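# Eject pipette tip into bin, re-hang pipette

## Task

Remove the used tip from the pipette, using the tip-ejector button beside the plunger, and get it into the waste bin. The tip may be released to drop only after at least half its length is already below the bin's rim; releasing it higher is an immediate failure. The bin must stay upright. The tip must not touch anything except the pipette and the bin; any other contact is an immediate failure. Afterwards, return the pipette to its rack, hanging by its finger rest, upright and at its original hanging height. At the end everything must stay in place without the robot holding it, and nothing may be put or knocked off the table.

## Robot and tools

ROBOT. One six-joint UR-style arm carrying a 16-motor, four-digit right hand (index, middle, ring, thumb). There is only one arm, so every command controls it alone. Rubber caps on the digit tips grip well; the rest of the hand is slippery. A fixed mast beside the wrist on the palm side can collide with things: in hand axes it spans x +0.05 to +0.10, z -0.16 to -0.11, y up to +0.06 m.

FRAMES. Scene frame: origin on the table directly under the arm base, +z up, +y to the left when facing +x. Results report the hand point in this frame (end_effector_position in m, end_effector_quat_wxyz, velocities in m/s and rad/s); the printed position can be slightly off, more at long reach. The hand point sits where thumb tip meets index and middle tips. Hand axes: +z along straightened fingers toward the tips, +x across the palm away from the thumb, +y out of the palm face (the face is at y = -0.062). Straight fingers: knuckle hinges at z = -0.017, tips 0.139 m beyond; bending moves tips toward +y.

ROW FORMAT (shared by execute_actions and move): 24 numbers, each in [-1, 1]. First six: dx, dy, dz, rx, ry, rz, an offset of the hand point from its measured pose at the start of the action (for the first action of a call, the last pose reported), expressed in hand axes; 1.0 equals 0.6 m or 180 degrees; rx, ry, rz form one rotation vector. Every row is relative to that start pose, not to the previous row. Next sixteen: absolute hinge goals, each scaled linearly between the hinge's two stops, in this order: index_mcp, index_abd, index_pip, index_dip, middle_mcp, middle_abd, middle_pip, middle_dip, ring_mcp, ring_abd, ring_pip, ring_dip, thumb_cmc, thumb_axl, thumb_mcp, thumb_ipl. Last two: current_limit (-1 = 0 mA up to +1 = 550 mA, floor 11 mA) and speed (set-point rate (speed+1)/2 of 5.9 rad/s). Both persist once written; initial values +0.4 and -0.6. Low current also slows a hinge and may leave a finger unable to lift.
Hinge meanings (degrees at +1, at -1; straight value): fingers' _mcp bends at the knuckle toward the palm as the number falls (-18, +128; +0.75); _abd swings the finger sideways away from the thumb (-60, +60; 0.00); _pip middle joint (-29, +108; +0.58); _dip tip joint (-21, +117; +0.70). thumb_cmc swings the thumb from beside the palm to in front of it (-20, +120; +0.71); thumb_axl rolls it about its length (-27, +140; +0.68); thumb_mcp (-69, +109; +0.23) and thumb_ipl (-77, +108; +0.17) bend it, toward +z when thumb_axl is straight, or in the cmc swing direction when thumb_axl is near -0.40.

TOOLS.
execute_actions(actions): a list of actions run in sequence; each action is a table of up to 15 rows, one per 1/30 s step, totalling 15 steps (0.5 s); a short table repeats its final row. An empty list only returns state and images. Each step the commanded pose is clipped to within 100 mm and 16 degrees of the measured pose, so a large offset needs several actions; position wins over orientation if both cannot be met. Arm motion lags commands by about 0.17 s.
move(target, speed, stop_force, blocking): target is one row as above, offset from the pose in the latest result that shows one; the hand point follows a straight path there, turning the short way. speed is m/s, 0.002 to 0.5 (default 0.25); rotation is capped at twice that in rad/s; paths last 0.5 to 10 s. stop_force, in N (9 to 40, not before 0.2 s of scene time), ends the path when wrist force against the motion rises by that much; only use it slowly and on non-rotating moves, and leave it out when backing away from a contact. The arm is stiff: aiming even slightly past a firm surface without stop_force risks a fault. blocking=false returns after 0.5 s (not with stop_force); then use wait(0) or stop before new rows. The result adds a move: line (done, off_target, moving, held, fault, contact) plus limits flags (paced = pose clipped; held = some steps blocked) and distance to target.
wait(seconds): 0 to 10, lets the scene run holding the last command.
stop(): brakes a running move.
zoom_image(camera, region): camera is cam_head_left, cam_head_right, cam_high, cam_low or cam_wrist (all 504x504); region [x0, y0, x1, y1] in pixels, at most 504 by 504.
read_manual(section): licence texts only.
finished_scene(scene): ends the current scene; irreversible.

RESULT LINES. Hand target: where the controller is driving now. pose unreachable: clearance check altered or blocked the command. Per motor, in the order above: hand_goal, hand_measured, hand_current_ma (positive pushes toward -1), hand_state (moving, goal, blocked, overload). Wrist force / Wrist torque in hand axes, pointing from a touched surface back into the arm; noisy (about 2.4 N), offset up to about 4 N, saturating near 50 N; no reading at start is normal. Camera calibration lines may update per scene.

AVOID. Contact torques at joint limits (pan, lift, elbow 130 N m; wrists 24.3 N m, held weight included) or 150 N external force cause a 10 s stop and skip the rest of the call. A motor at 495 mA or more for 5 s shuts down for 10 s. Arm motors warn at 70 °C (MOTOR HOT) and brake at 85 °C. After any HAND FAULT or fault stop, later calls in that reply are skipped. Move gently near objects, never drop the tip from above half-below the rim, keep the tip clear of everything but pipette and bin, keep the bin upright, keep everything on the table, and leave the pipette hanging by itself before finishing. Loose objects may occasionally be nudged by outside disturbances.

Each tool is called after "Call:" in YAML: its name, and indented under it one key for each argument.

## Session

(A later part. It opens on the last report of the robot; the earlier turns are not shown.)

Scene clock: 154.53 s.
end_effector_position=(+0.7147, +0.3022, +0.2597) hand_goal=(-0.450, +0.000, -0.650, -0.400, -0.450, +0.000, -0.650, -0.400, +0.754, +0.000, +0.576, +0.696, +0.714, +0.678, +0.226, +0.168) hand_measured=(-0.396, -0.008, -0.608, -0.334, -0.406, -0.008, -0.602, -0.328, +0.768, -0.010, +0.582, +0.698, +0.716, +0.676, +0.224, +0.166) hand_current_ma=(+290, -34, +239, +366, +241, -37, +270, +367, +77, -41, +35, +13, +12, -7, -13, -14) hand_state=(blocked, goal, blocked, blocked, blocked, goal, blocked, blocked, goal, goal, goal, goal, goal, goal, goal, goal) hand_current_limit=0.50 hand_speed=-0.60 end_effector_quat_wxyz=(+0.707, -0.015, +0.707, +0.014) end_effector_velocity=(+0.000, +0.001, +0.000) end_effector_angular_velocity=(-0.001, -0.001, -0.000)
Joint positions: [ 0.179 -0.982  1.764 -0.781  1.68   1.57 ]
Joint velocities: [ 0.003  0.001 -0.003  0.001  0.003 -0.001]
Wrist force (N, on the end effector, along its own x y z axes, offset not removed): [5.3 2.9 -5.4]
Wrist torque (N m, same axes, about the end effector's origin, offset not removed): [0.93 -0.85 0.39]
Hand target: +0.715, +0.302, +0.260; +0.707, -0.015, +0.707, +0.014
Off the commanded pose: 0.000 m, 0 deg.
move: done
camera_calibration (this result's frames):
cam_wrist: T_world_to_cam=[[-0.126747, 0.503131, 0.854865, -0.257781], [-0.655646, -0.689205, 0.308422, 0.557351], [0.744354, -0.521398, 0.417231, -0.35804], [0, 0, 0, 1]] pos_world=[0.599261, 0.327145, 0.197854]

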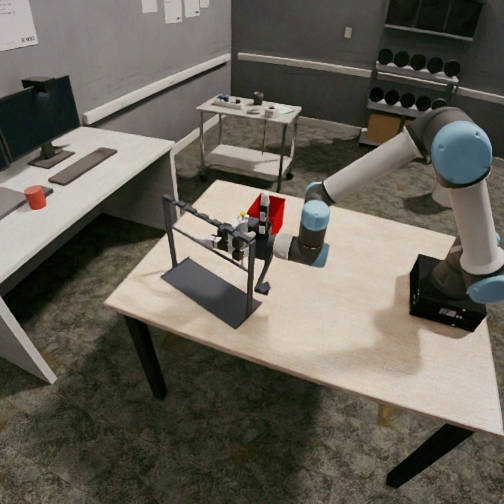

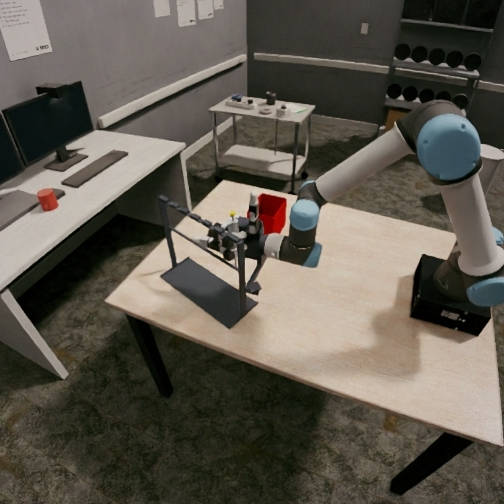

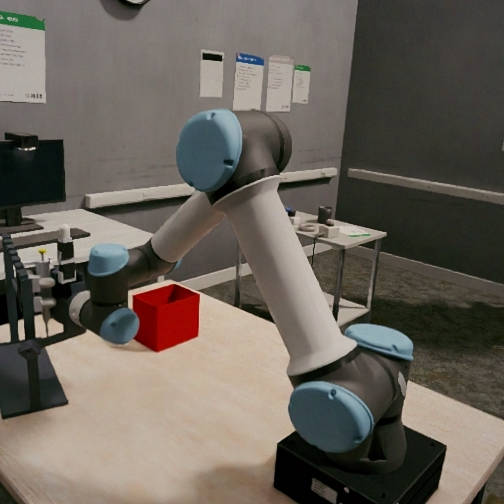

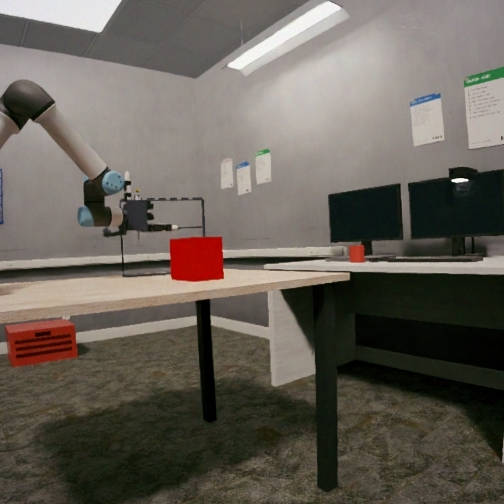

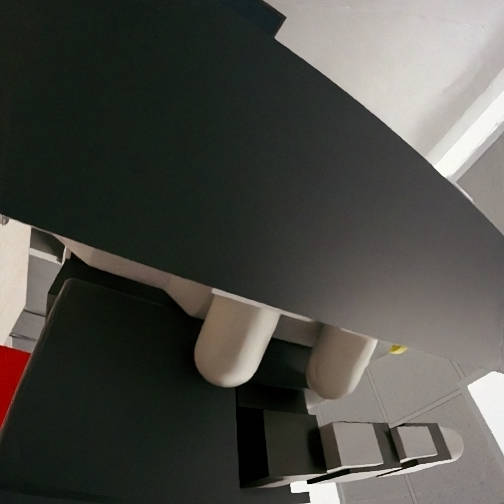

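Call:
move:
  target: [0,0.0,-0.01,0,0,0,-0.45,0,-0.65,-0.4,-0.45,0,-0.65,-0.4,1,0,1,1,0.714,0.678,0.226,0.168,0.5,-0.6]
  speed: 0.03

Call:
move:
  target: [0,0.035,0,0,0,0,-0.45,0,-0.65,-0.4,-0.45,0,-0.65,-0.4,1,0,1,1,0.714,0.678,0.226,0.168,0.5,-0.6]
  speed: 0.03

Call:
zoom_image:
  camera: "cam_head_left"
  region: [190, 170, 310, 290]

Call:
zoom_image:
  camera: "cam_high"
  region: [0, 210, 140, 350]

Scene clock: 157.73 s.
end_effector_position=(+0.7088, +0.3019, +0.2597) hand_goal=(-0.450, +0.000, -0.650, -0.400, -0.450, +0.000, -0.650, -0.400, +1.000, +0.000, +1.000, +1.000, +0.714, +0.678, +0.226, +0.168) hand_measured=(-0.396, -0.008, -0.608, -0.334, -0.406, -0.008, -0.602, -0.328, +0.998, -0.010, +0.998, +0.998, +0.716, +0.676, +0.224, +0.166) hand_current_ma=(+290, -34, +239, +366, +241, -37, +270, +367, -13, -41, -14, -15, +12, -7, -13, -14) hand_state=(blocked, goal, blocked, blocked, blocked, goal, blocked, blocked, goal, goal, goal, goal, goal, goal, goal, goal) hand_current_limit=0.50 hand_speed=-0.60 end_effector_quat_wxyz=(+0.707, -0.015, +0.707, +0.014) end_effector_velocity=(-0.001, -0.001, -0.001) end_effector_angular_velocity=(+0.000, +0.002, -0.001)
Joint positions: [ 0.18  -0.991  1.782 -0.789  1.681  1.57 ]
Joint velocities: [-0.001 -0.001  0.005 -0.002  0.     0.   ]
Wrist force (N, on the end effector, along its own x y z axes, offset not removed): [3.3 -1.7 0.0]
Wrist torque (N m, same axes, about the end effector's origin, offset not removed): [-0.20 -0.68 0.11]
Hand target: +0.709, +0.302, +0.260; +0.707, -0.015, +0.707, +0.014
Off the commanded pose: 0.000 m, 0 deg.
move: done
camera_calibration (this result's frames):
cam_wrist: T_world_to_cam=[[-0.126741, 0.50313, 0.854867, -0.258412], [-0.655644, -0.689206, 0.308426, 0.553349], [0.744357, -0.521398, 0.417224, -0.353794], [0, 0, 0, 1]] pos_world=[0.593397, 0.326919, 0.197852]

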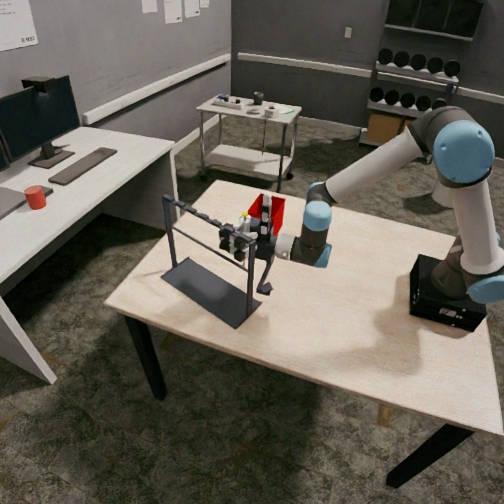

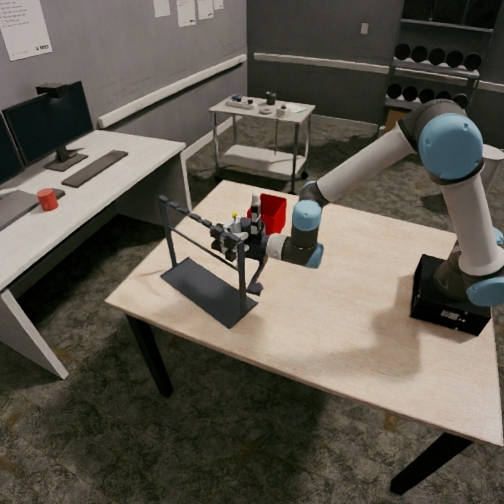

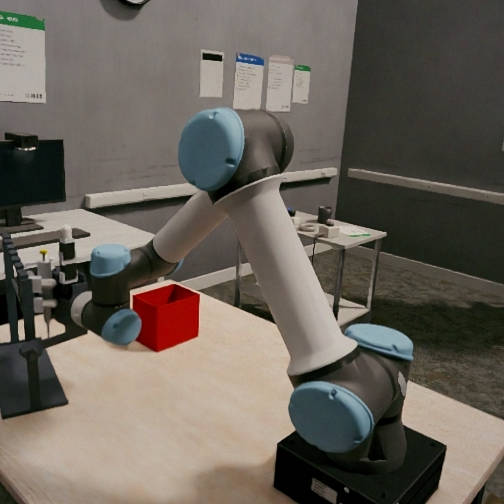

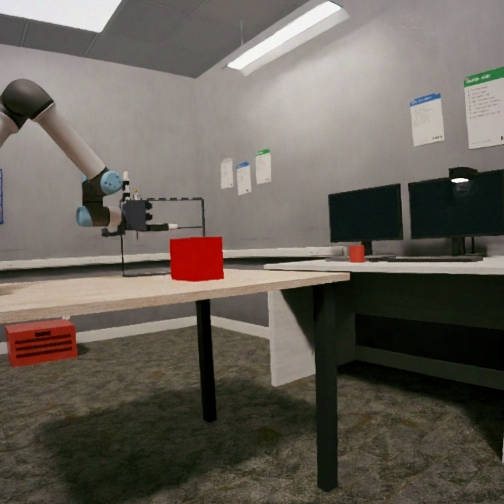

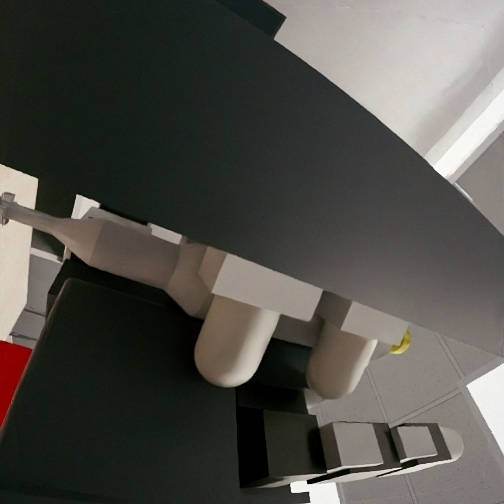

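Scene clock: 158.73 s.
end_effector_position=(+0.7080, +0.3228, +0.2596) hand_goal=(-0.450, +0.000, -0.650, -0.400, -0.450, +0.000, -0.650, -0.400, +1.000, +0.000, +1.000, +1.000, +0.714, +0.678, +0.226, +0.168) hand_measured=(-0.396, -0.008, -0.608, -0.334, -0.406, -0.008, -0.602, -0.328, +0.998, -0.010, +0.998, +0.998, +0.716, +0.676, +0.224, +0.166) hand_current_ma=(+290, -34, +239, +366, +241, -37, +270, +367, -13, -41, -14, -15, +12, -7, -13, -14) hand_state=(blocked, goal, blocked, blocked, blocked, goal, blocked, blocked, goal, goal, goal, goal, goal, goal, goal, goal) hand_current_limit=0.50 hand_speed=-0.60 end_effector_quat_wxyz=(+0.707, -0.015, +0.707, +0.013) end_effector_velocity=(+0.000, +0.001, -0.001) end_effector_angular_velocity=(+0.001, +0.001, -0.000)
Joint positions: [ 0.221 -0.978  1.756 -0.778  1.721  1.57 ]
Joint velocities: [ 0.003  0.002 -0.002  0.001  0.003  0.001]
Wrist force (N, on the end effector, along its own x y z axes, offset not removed): [1.4 -2.5 -1.2]
Wrist torque (N m, same axes, about the end effector's origin, offset not removed): [-0.15 -0.28 -0.21]
Hand target: +0.708, +0.323, +0.260; +0.707, -0.015, +0.707, +0.013
Off the commanded pose: 0.000 m, 0 deg.
move: done
camera_calibration (this result's frames):
cam_wrist: T_world_to_cam=[[-0.126755, 0.503155, 0.85485, -0.268948], [-0.655638, -0.689204, 0.308441, 0.567183], [0.74436, -0.521375, 0.417248, -0.342285], [0, 0, 0, 1]] pos_world=[0.592559, 0.347769, 0.197785]

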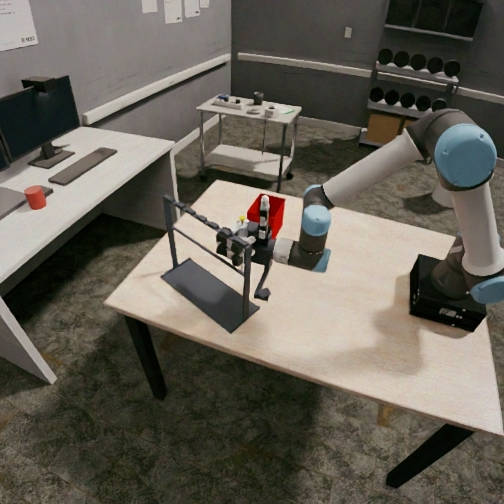

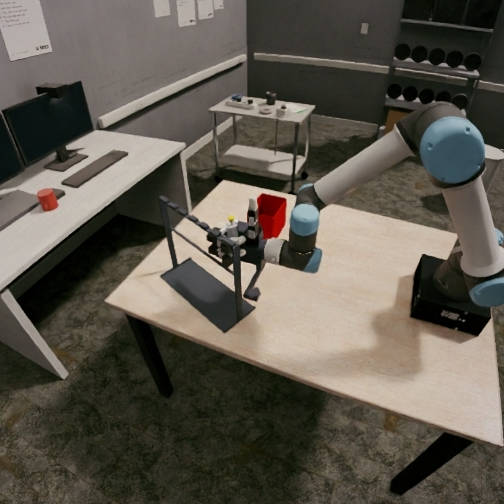

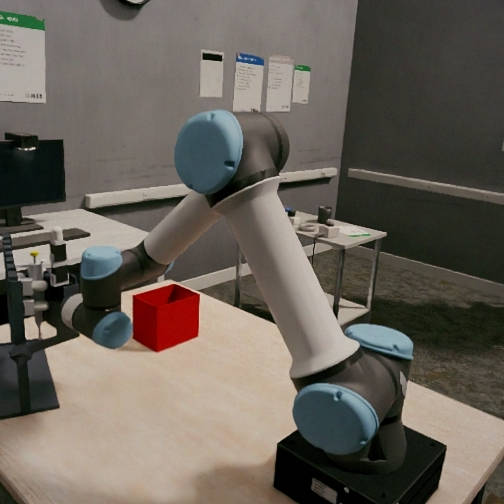

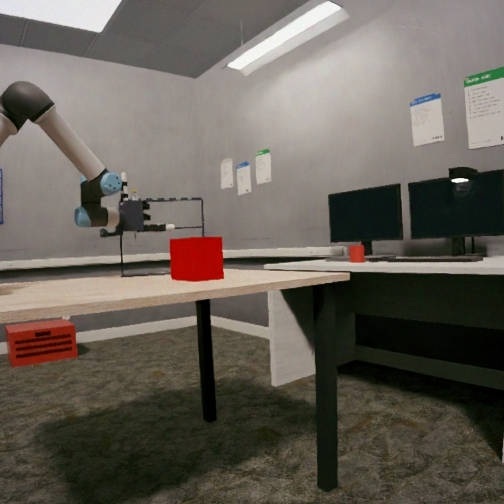

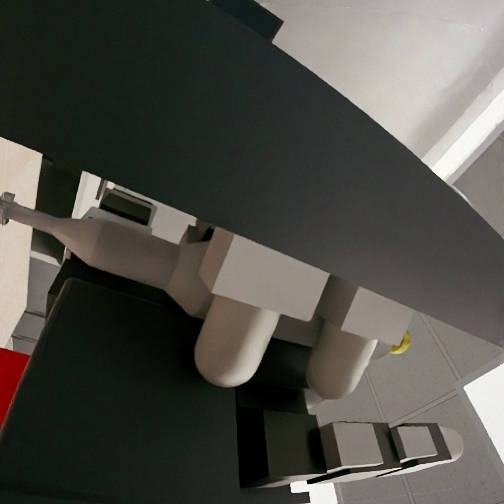

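Region (190, 170, 310, 290) of cam_head_left's 504x504 image, scaled by 4.200, with more detail than that image has.

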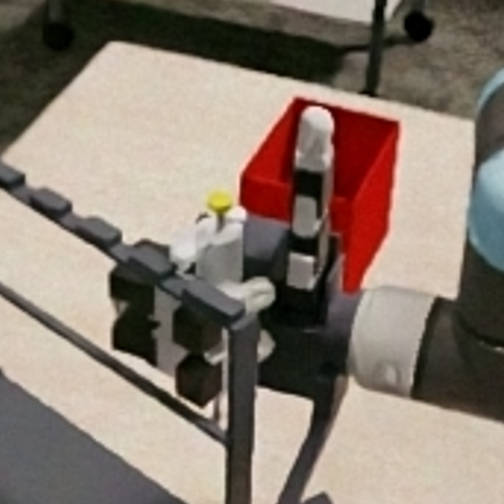

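Region (0, 210, 140, 350) of cam_high's 504x504 image, scaled by 3.600, with more detail than that image has.

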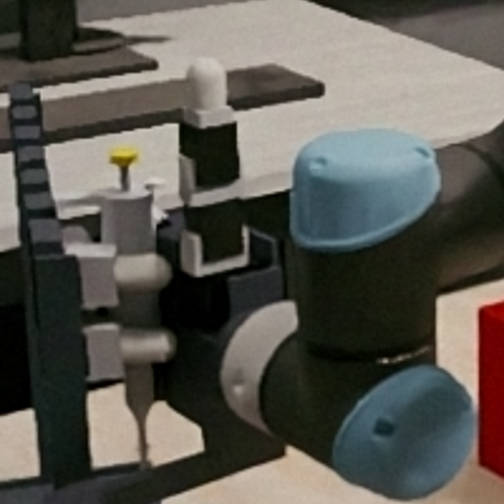

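Call:
move:
  target: [0,-0.03,0,0,0,0,-0.45,0,-0.65,-0.4,-0.45,0,-0.65,-0.4,1,0,1,1,0.714,0.678,0.226,0.168,0.5,-0.6]
  speed: 0.03

Call:
move:
  target: [0,0,0.02,0,0,0,-0.45,0,-0.65,-0.4,-0.45,0,-0.65,-0.4,1,0,1,1,0.714,0.678,0.226,0.168,0.5,-0.6]
  speed: 0.03

Call:
move:
  target: [0,0.055,0,0,0,0,-0.45,0,-0.65,-0.4,-0.45,0,-0.65,-0.4,1,0,1,1,0.714,0.678,0.226,0.168,0.5,-0.6]
  speed: 0.03

Call:
zoom_image:
  camera: "cam_head_left"
  region: [190, 170, 310, 290]

Call:
zoom_image:
  camera: "cam_high"
  region: [0, 210, 140, 350]

Scene clock: 164.10 s.
end_effector_position=(+0.7087, +0.3049, +0.2597) hand_goal=(-0.450, +0.000, -0.650, -0.400, -0.450, +0.000, -0.650, -0.400, +1.000, +0.000, +1.000, +1.000, +0.714, +0.678, +0.226, +0.168) hand_measured=(-0.396, -0.008, -0.608, -0.334, -0.406, -0.008, -0.602, -0.328, +0.998, -0.010, +0.998, +0.998, +0.716, +0.676, +0.224, +0.166) hand_current_ma=(+290, -34, +239, +366, +241, -37, +270, +367, -13, -41, -14, -15, +12, -7, -13, -14) hand_state=(blocked, goal, blocked, blocked, blocked, goal, blocked, blocked, goal, goal, goal, goal, goal, goal, goal, goal) hand_current_limit=0.50 hand_speed=-0.60 end_effector_quat_wxyz=(+0.707, -0.015, +0.707, +0.014) end_effector_velocity=(+0.000, -0.002, -0.000) end_effector_angular_velocity=(-0.000, +0.000, -0.000)
Joint positions: [ 0.186 -0.989  1.778 -0.787  1.687  1.57 ]
Joint velocities: [-0.004 -0.001  0.002 -0.001 -0.003 -0.   ]
Wrist force (N, on the end effector, along its own x y z axes, offset not removed): [1.5 1.4 -3.9]
Wrist torque (N m, same axes, about the end effector's origin, offset not removed): [0.67 -0.37 0.00]
Hand target: +0.709, +0.305, +0.260; +0.707, -0.015, +0.707, +0.014
Off the commanded pose: 0.000 m, 0 deg.
move: done
camera_calibration (this result's frames):
cam_wrist: T_world_to_cam=[[-0.12674, 0.503118, 0.854874, -0.259929], [-0.655644, -0.68921, 0.308416, 0.555343], [0.744357, -0.521404, 0.417217, -0.352129], [0, 0, 0, 1]] pos_world=[0.593274, 0.32992, 0.197844]

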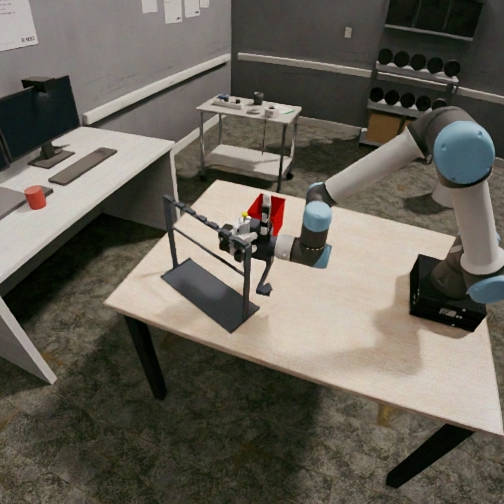

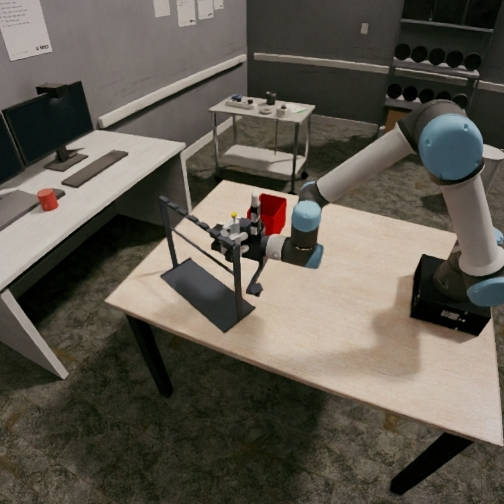

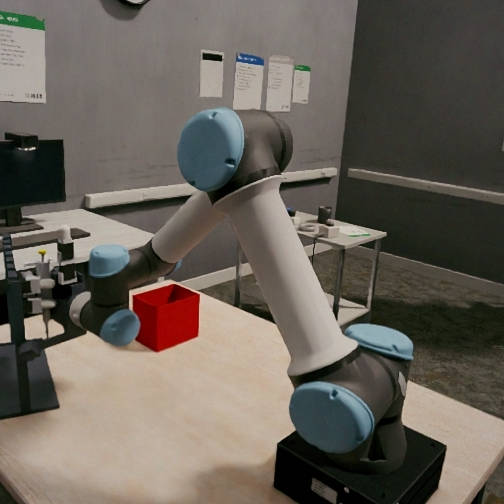

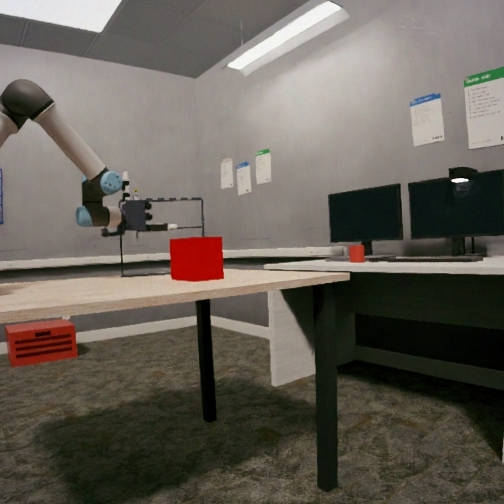

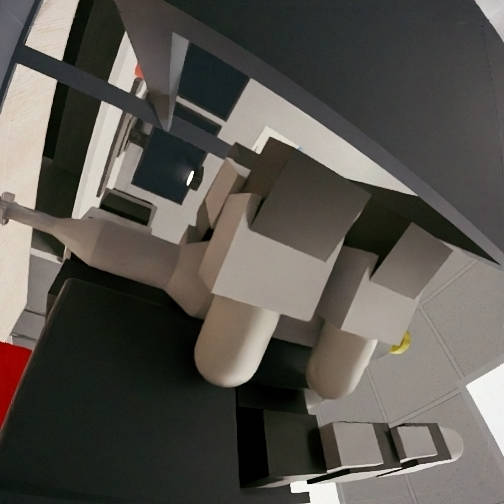

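Scene clock: 164.87 s.
end_effector_position=(+0.7205, +0.3054, +0.2597) hand_goal=(-0.450, +0.000, -0.650, -0.400, -0.450, +0.000, -0.650, -0.400, +1.000, +0.000, +1.000, +1.000, +0.714, +0.678, +0.226, +0.168) hand_measured=(-0.396, -0.008, -0.608, -0.334, -0.406, -0.008, -0.602, -0.328, +0.998, -0.010, +0.998, +0.998, +0.716, +0.676, +0.224, +0.166) hand_current_ma=(+290, -34, +239, +366, +241, -37, +270, +367, -13, -41, -14, -15, +12, -7, -13, -14) hand_state=(blocked, goal, blocked, blocked, blocked, goal, blocked, blocked, goal, goal, goal, goal, goal, goal, goal, goal) hand_current_limit=0.50 hand_speed=-0.60 end_effector_quat_wxyz=(+0.707, -0.015, +0.707, +0.014) end_effector_velocity=(+0.002, -0.001, -0.000) end_effector_angular_velocity=(+0.000, +0.000, -0.001)
Joint positions: [ 0.183 -0.97   1.742 -0.771  1.684  1.57 ]
Joint velocities: [-0.002  0.003 -0.005  0.002 -0.     0.001]
Wrist force (N, on the end effector, along its own x y z axes, offset not removed): [2.5 1.7 -3.3]
Wrist torque (N m, same axes, about the end effector's origin, offset not removed): [0.51 -0.36 0.15]
Hand target: +0.721, +0.305, +0.260; +0.707, -0.015, +0.707, +0.014
Off the commanded pose: 0.000 m, 0 deg.
move: done
camera_calibration (this result's frames):
cam_wrist: T_world_to_cam=[[-0.126745, 0.503114, 0.854875, -0.258659], [-0.655646, -0.689211, 0.308409, 0.56344], [0.744355, -0.521406, 0.417219, -0.360713], [0, 0, 0, 1]] pos_world=[0.605132, 0.330386, 0.197847]

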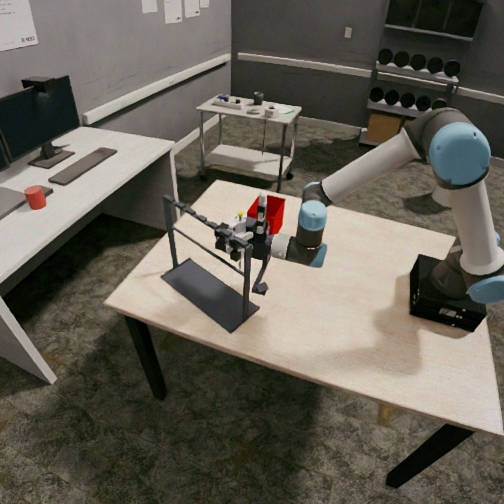

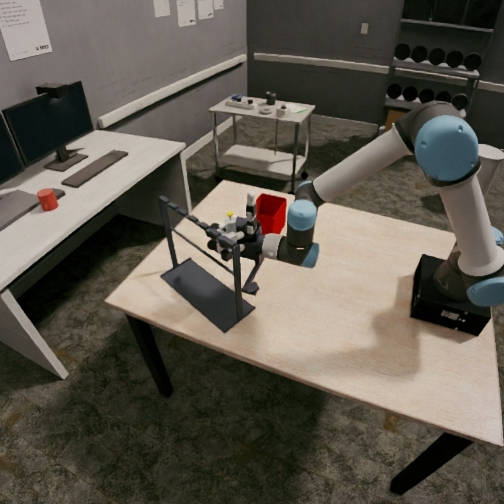

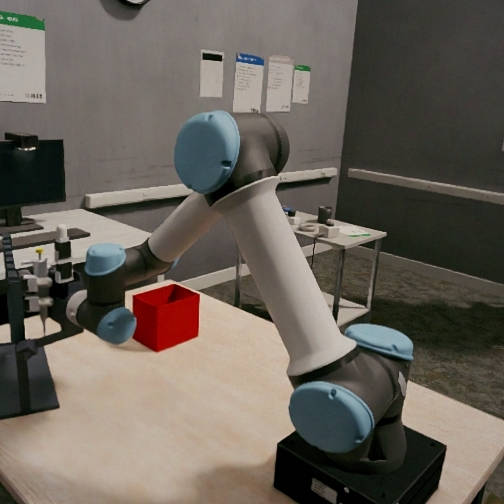

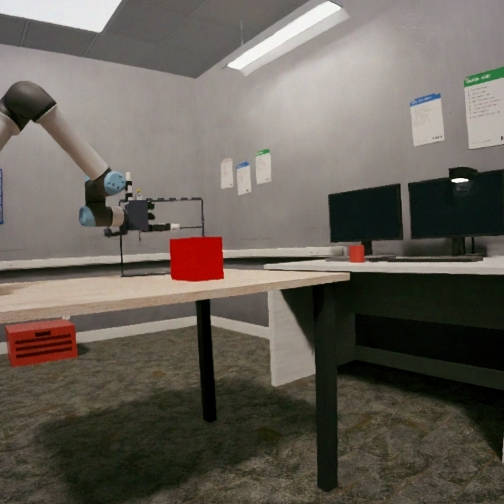

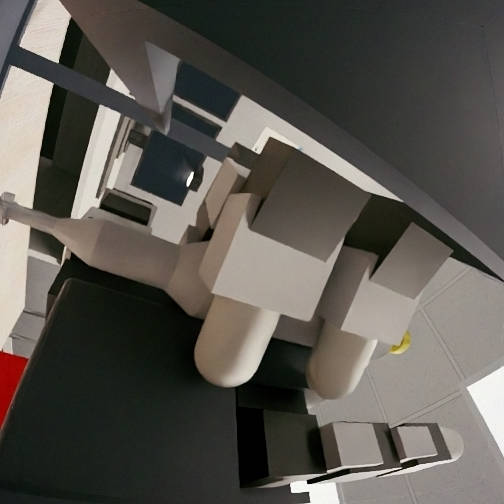

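Scene clock: 166.27 s.
end_effector_position=(+0.7192, +0.3383, +0.2596) hand_goal=(-0.450, +0.000, -0.650, -0.400, -0.450, +0.000, -0.650, -0.400, +1.000, +0.000, +1.000, +1.000, +0.714, +0.678, +0.226, +0.168) hand_measured=(-0.396, -0.008, -0.608, -0.334, -0.406, -0.008, -0.602, -0.328, +0.998, -0.010, +0.998, +0.998, +0.716, +0.676, +0.224, +0.166) hand_current_ma=(+290, -34, +239, +366, +241, -37, +270, +367, -13, -41, -14, -15, +12, -7, -13, -14) hand_state=(blocked, goal, blocked, blocked, blocked, goal, blocked, blocked, goal, goal, goal, goal, goal, goal, goal, goal) hand_current_limit=0.50 hand_speed=-0.60 end_effector_quat_wxyz=(+0.707, -0.015, +0.707, +0.013) end_effector_velocity=(+0.000, +0.002, +0.000) end_effector_angular_velocity=(-0.001, -0.001, -0.000)
Joint positions: [ 0.245 -0.948  1.701 -0.752  1.746  1.57 ]
Joint velocities: [ 0.003  0.002 -0.003  0.001  0.003 -0.001]
Wrist force (N, on the end effector, along its own x y z axes, offset not removed): [1.7 -3.0 -0.3]
Wrist torque (N m, same axes, about the end effector's origin, offset not removed): [-0.27 -0.50 0.05]
Hand target: +0.719, +0.338, +0.260; +0.707, -0.015, +0.707, +0.013
Off the commanded pose: 0.000 m, 0 deg.
move: done
camera_calibration (this result's frames):
cam_wrist: T_world_to_cam=[[-0.126763, 0.503154, 0.854849, -0.27526], [-0.655642, -0.689204, 0.308434, 0.585235], [0.744355, -0.521377, 0.417254, -0.34258], [0, 0, 0, 1]] pos_world=[0.603814, 0.363231, 0.197742]

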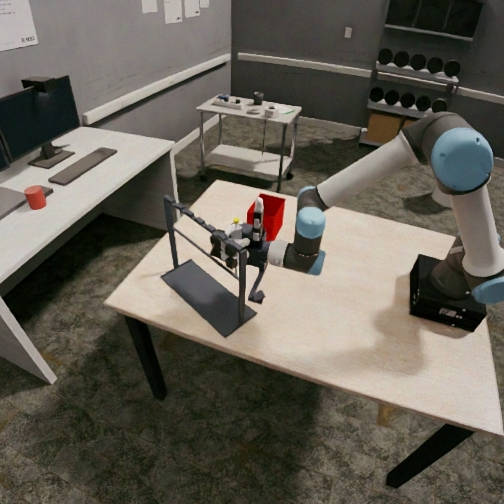

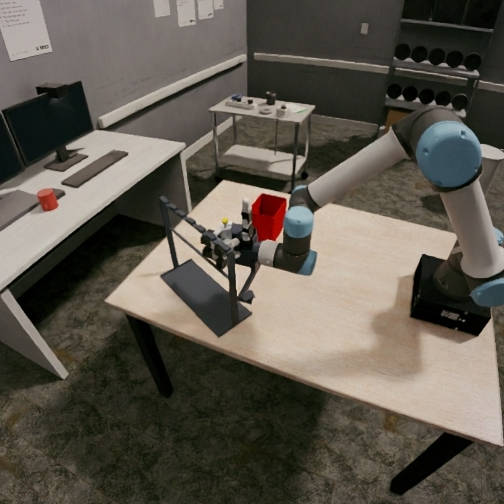

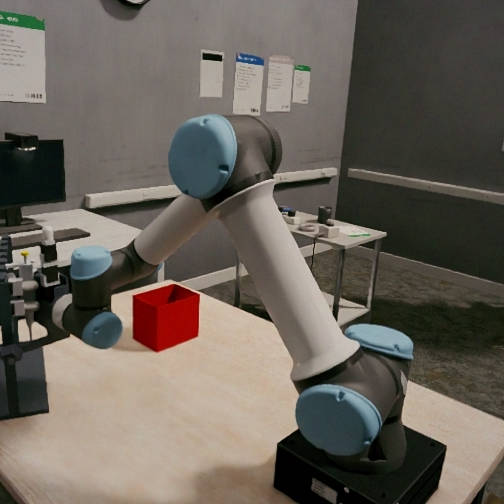

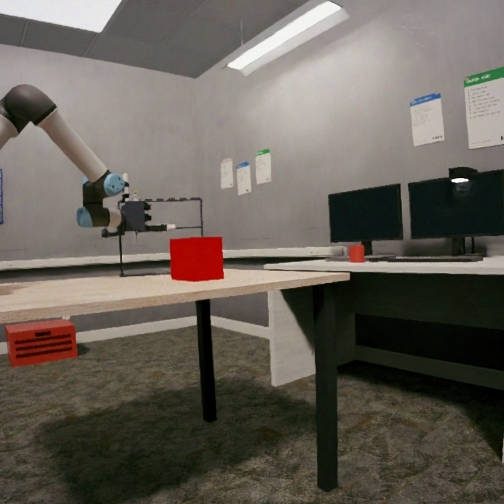

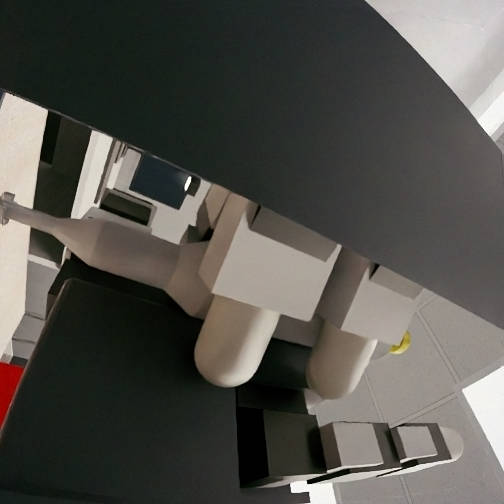

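Region (190, 170, 310, 290) of cam_head_left's 504x504 image, scaled by 4.200, with more detail than that image has.

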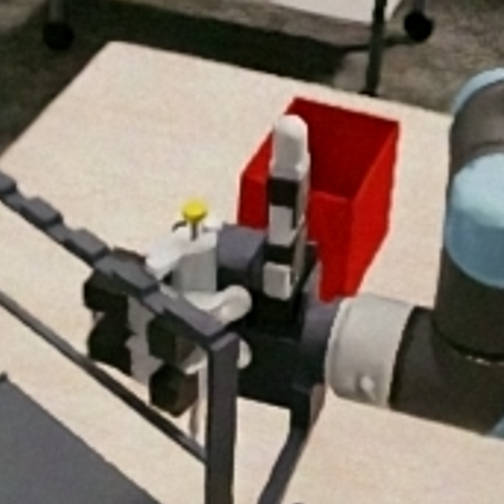

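Region (0, 210, 140, 350) of cam_high's 504x504 image, scaled by 3.600, with more detail than that image has.

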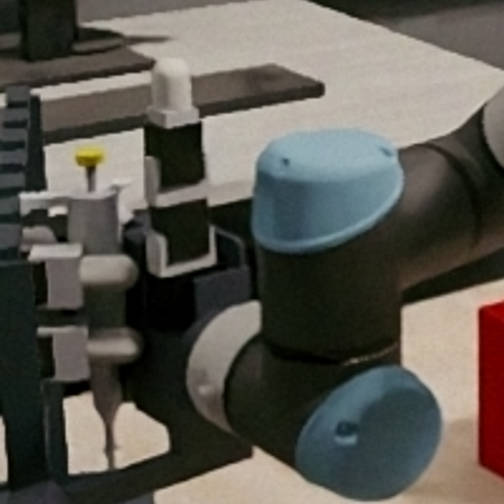

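Call:
move:
  target: [0,-0.185,0,0,0,0,-0.45,0,-0.65,-0.4,-0.45,0,-0.65,-0.4,1,0,1,1,0.714,0.678,0.226,0.168,0.5,-0.6]
  speed: 0.06

Call:
move:
  target: [0,0.005,-0.073,0.15,0,0,-0.45,0,-0.65,-0.4,-0.45,0,-0.65,-0.4,1,0,1,1,0.714,0.678,0.226,0.168,0.5,-0.6]
  speed: 0.06

Call:
move:
  target: [0,0.135,0,0,0,0,-0.45,0,-0.65,-0.4,-0.45,0,-0.65,-0.4,1,0,1,1,0.714,0.678,0.226,0.168,0.5,-0.6]
  speed: 0.04

Call:
zoom_image:
  camera: "cam_head_left"
  region: [190, 170, 310, 290]

Scene clock: 178.90 s.
end_effector_position=(+0.7236, +0.2274, +0.2599) hand_goal=(-0.450, +0.000, -0.650, -0.400, -0.450, +0.000, -0.650, -0.400, +1.000, +0.000, +1.000, +1.000, +0.714, +0.678, +0.226, +0.168) hand_measured=(-0.396, -0.008, -0.608, -0.334, -0.406, -0.008, -0.602, -0.328, +0.998, -0.010, +0.998, +0.998, +0.716, +0.676, +0.224, +0.166) hand_current_ma=(+290, -34, +239, +366, +241, -37, +270, +367, -12, -41, -14, -15, +12, -7, -13, -14) hand_state=(blocked, goal, blocked, blocked, blocked, goal, blocked, blocked, goal, goal, goal, goal, goal, goal, goal, goal) hand_current_limit=0.50 hand_speed=-0.60 end_effector_quat_wxyz=(+0.707, -0.015, +0.707, +0.014) end_effector_velocity=(+0.000, -0.002, +0.001) end_effector_angular_velocity=(-0.001, -0.002, +0.000)
Joint positions: [ 0.03  -1.01   1.815 -0.804  1.531  1.57 ]
Joint velocities: [-0.003 -0.001  0.001 -0.001 -0.003 -0.001]
Wrist force (N, on the end effector, along its own x y z axes, offset not removed): [2.6 2.3 2.0]
Wrist torque (N m, same axes, about the end effector's origin, offset not removed): [0.23 -0.55 0.18]
Hand target: +0.724, +0.227, +0.260; +0.707, -0.015, +0.707, +0.014
Off the commanded pose: 0.000 m, 0 deg.
move: done
camera_calibration (this result's frames):
cam_wrist: T_world_to_cam=[[-0.126738, 0.503013, 0.854936, -0.219218], [-0.655646, -0.689246, 0.308332, 0.511658], [0.744356, -0.521458, 0.417152, -0.403772], [0, 0, 0, 1]] pos_world=[0.608233, 0.252378, 0.198091]

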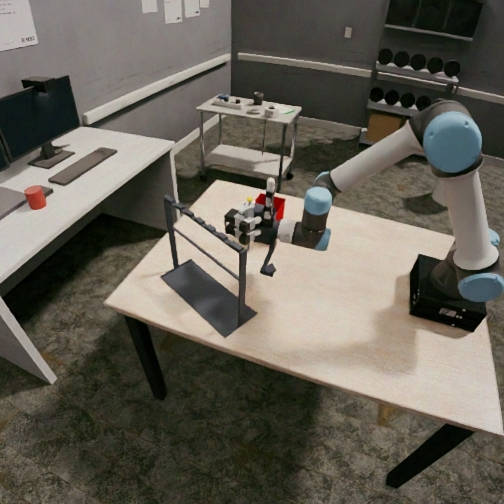

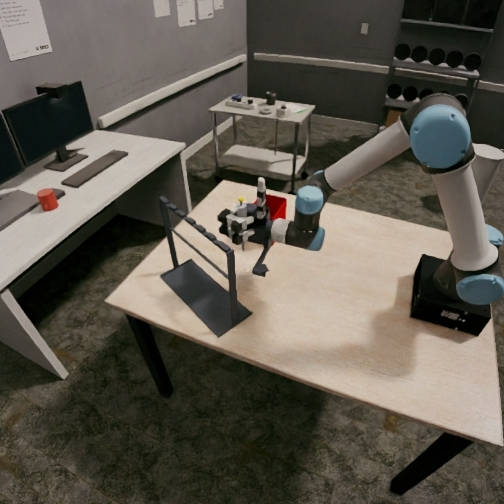

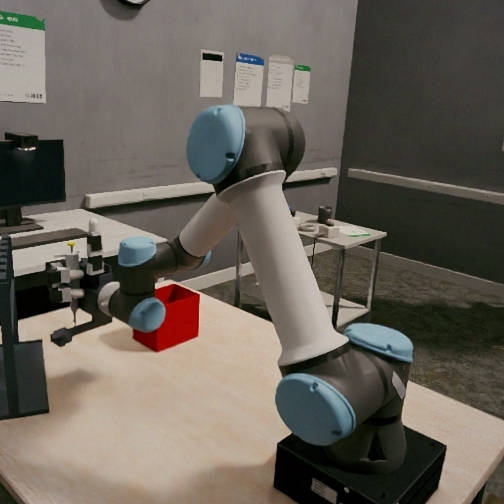

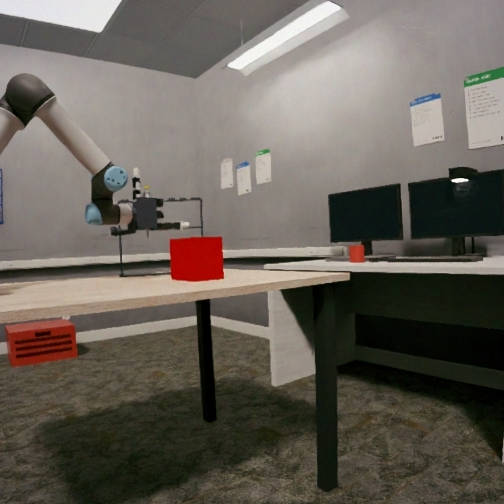

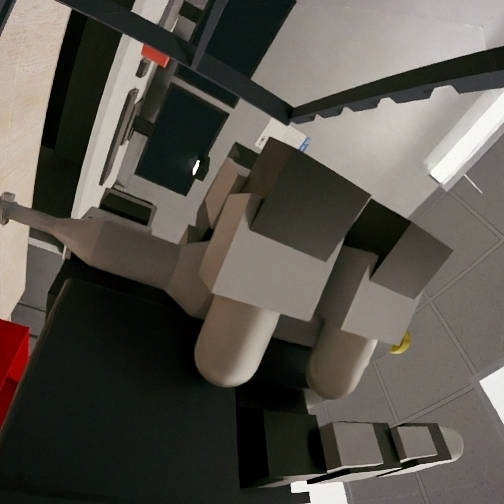

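Scene clock: 183.10 s.
end_effector_position=(+0.6798, +0.2288, +0.2599) hand_goal=(-0.450, +0.000, -0.650, -0.400, -0.450, +0.000, -0.650, -0.400, +1.000, +0.000, +1.000, +1.000, +0.714, +0.678, +0.226, +0.168) hand_measured=(-0.396, -0.008, -0.608, -0.334, -0.406, -0.008, -0.602, -0.328, +0.998, -0.010, +0.998, +0.998, +0.716, +0.676, +0.224, +0.166) hand_current_ma=(+290, -34, +239, +366, +241, -37, +270, +367, -12, -41, -14, -15, +12, -7, -13, -14) hand_state=(blocked, goal, blocked, blocked, blocked, goal, blocked, blocked, goal, goal, goal, goal, goal, goal, goal, goal) hand_current_limit=0.50 hand_speed=-0.60 end_effector_quat_wxyz=(+0.691, +0.151, +0.690, -0.152) end_effector_velocity=(-0.001, +0.000, +0.001) end_effector_angular_velocity=(-0.000, -0.001, -0.011)
Joint positions: [ 0.277 -1.034  1.86  -0.826  2.248  1.57 ]
Joint velocities: [ 0.006  0.    -0.003  0.002  0.017 -0.001]
Wrist force (N, on the end effector, along its own x y z axes, offset not removed): [6.8 1.3 -2.5]
Wrist torque (N m, same axes, about the end effector's origin, offset not removed): [0.28 -0.90 0.45]
Hand target: +0.680, +0.229, +0.260; +0.691, +0.151, +0.690, -0.152
Off the commanded pose: 0.000 m, 0 deg.
move: done
camera_calibration (this result's frames):
cam_wrist: T_world_to_cam=[[0.113865, 0.506266, 0.854827, -0.389705], [-0.897211, -0.317119, 0.307323, 0.563235], [0.426669, -0.801954, 0.418119, -0.090548], [0, 0, 0, 1]] pos_world=[0.588348, 0.303291, 0.197895]

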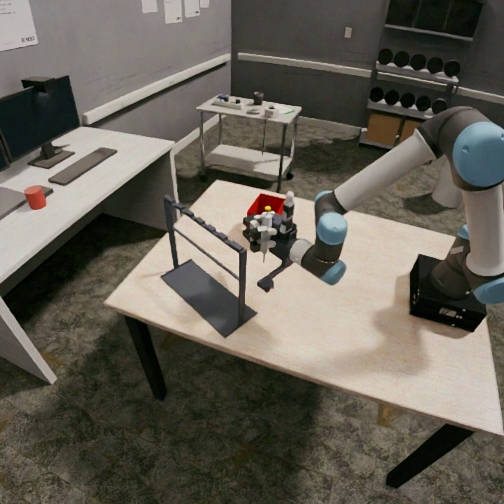

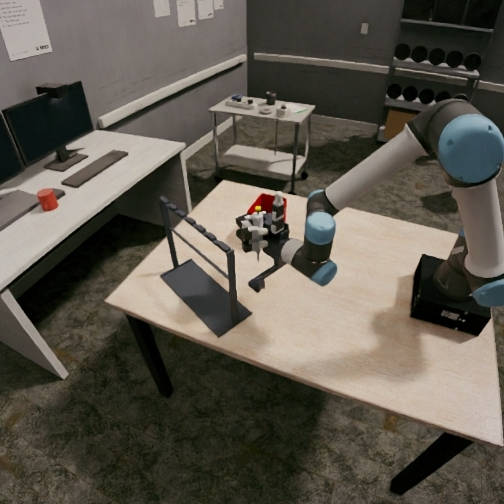

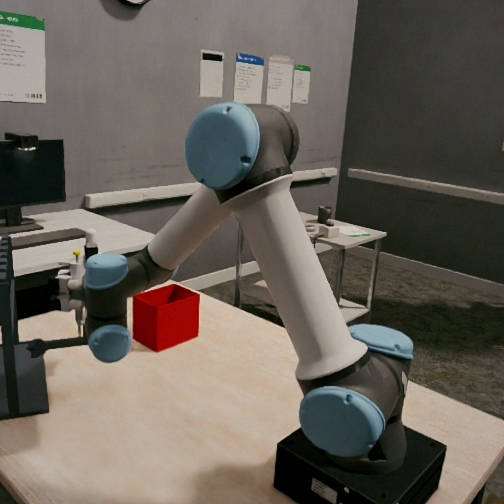

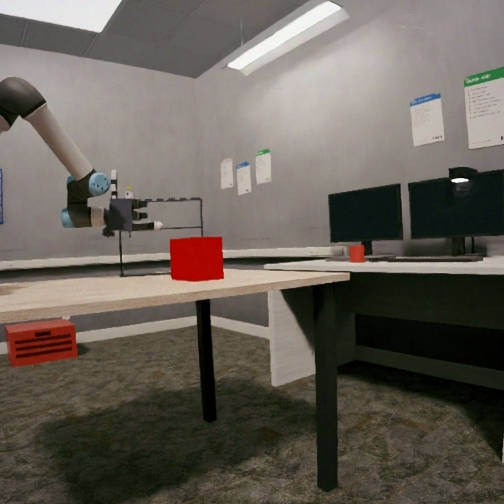

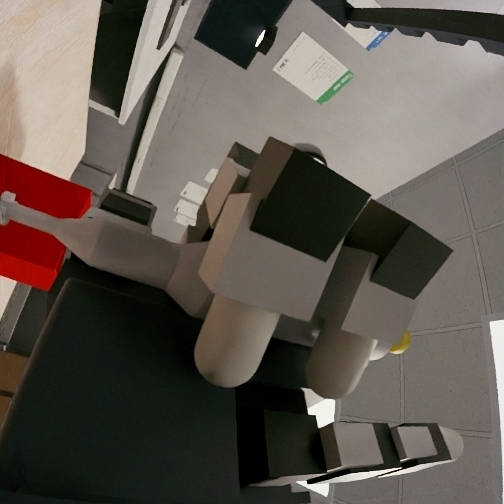

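Scene clock: 185.47 s.
end_effector_position=(+0.7135, +0.3023, +0.2597) hand_goal=(-0.450, +0.000, -0.650, -0.400, -0.450, +0.000, -0.650, -0.400, +1.000, +0.000, +1.000, +1.000, +0.714, +0.678, +0.226, +0.168) hand_measured=(-0.396, -0.008, -0.608, -0.334, -0.406, -0.008, -0.602, -0.328, +0.998, -0.010, +0.998, +0.998, +0.716, +0.676, +0.224, +0.166) hand_current_ma=(+290, -34, +239, +366, +241, -37, +270, +367, -12, -41, -14, -15, +12, -7, -13, -14) hand_state=(blocked, goal, blocked, blocked, blocked, goal, blocked, blocked, goal, goal, goal, goal, goal, goal, goal, goal) hand_current_limit=0.50 hand_speed=-0.60 end_effector_quat_wxyz=(+0.691, +0.150, +0.690, -0.152) end_effector_velocity=(+0.001, +0.000, -0.000) end_effector_angular_velocity=(+0.000, -0.000, -0.002)
Joint positions: [ 0.393 -0.915  1.64  -0.725  2.364  1.569]
Joint velocities: [ 0.001  0.003 -0.005  0.002  0.003  0.   ]
Wrist force (N, on the end effector, along its own x y z axes, offset not removed): [4.4 -0.5 -1.3]
Wrist torque (N m, same axes, about the end effector's origin, offset not removed): [-0.01 -0.72 0.25]
Hand target: +0.714, +0.302, +0.260; +0.691, +0.150, +0.690, -0.152
Off the commanded pose: 0.000 m, 0 deg.
move: done
camera_calibration (this result's frames):
cam_wrist: T_world_to_cam=[[0.113868, 0.506457, 0.854713, -0.430607], [-0.897201, -0.317068, 0.307406, 0.616812], [0.42669, -0.801853, 0.41829, -0.0459735], [0, 0, 0, 1]] pos_world=[0.622053, 0.376792, 0.197664]

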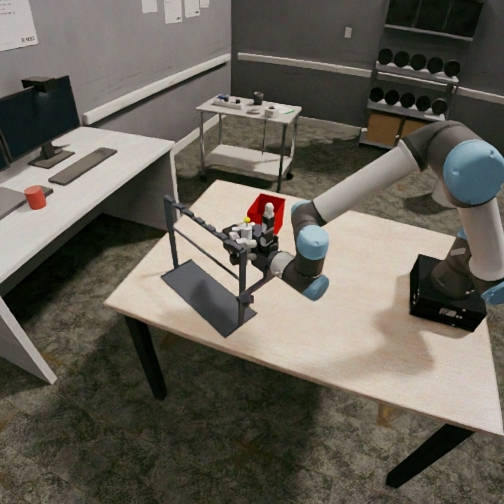

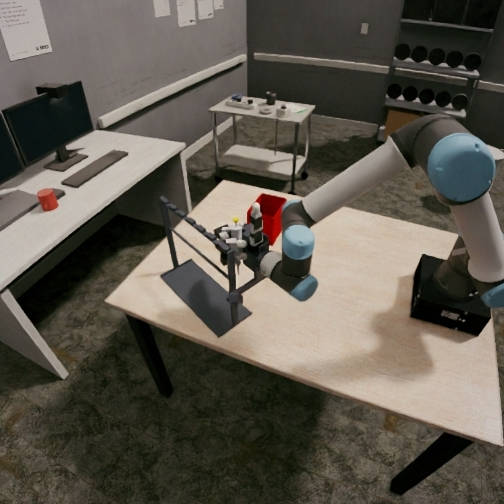

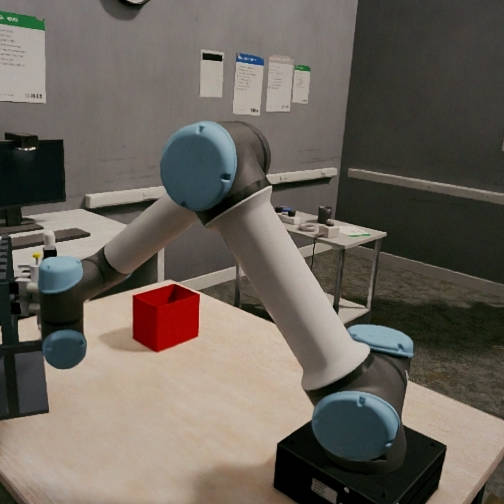

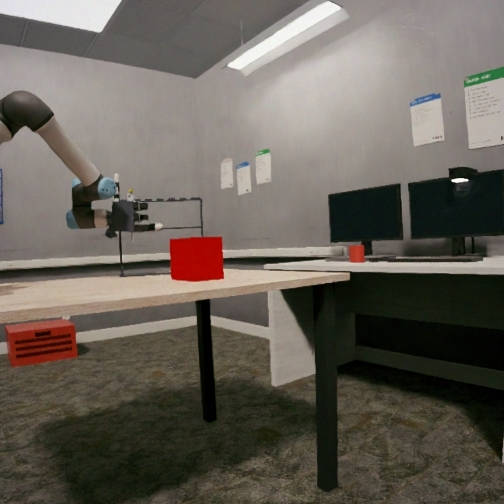

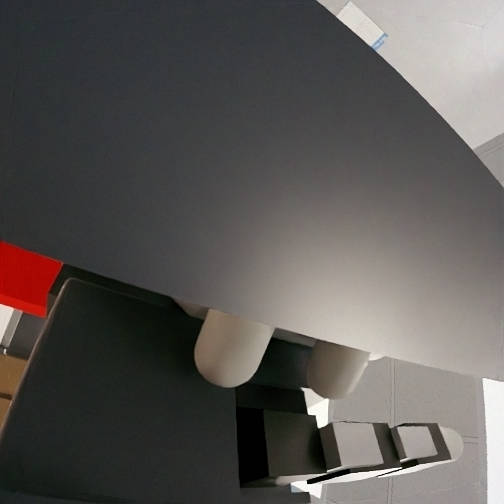

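Region (190, 170, 310, 290) of cam_head_left's 504x504 image, scaled by 4.200, with more detail than that image has.

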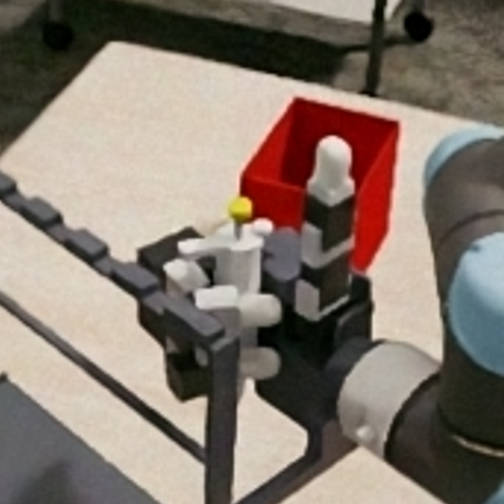

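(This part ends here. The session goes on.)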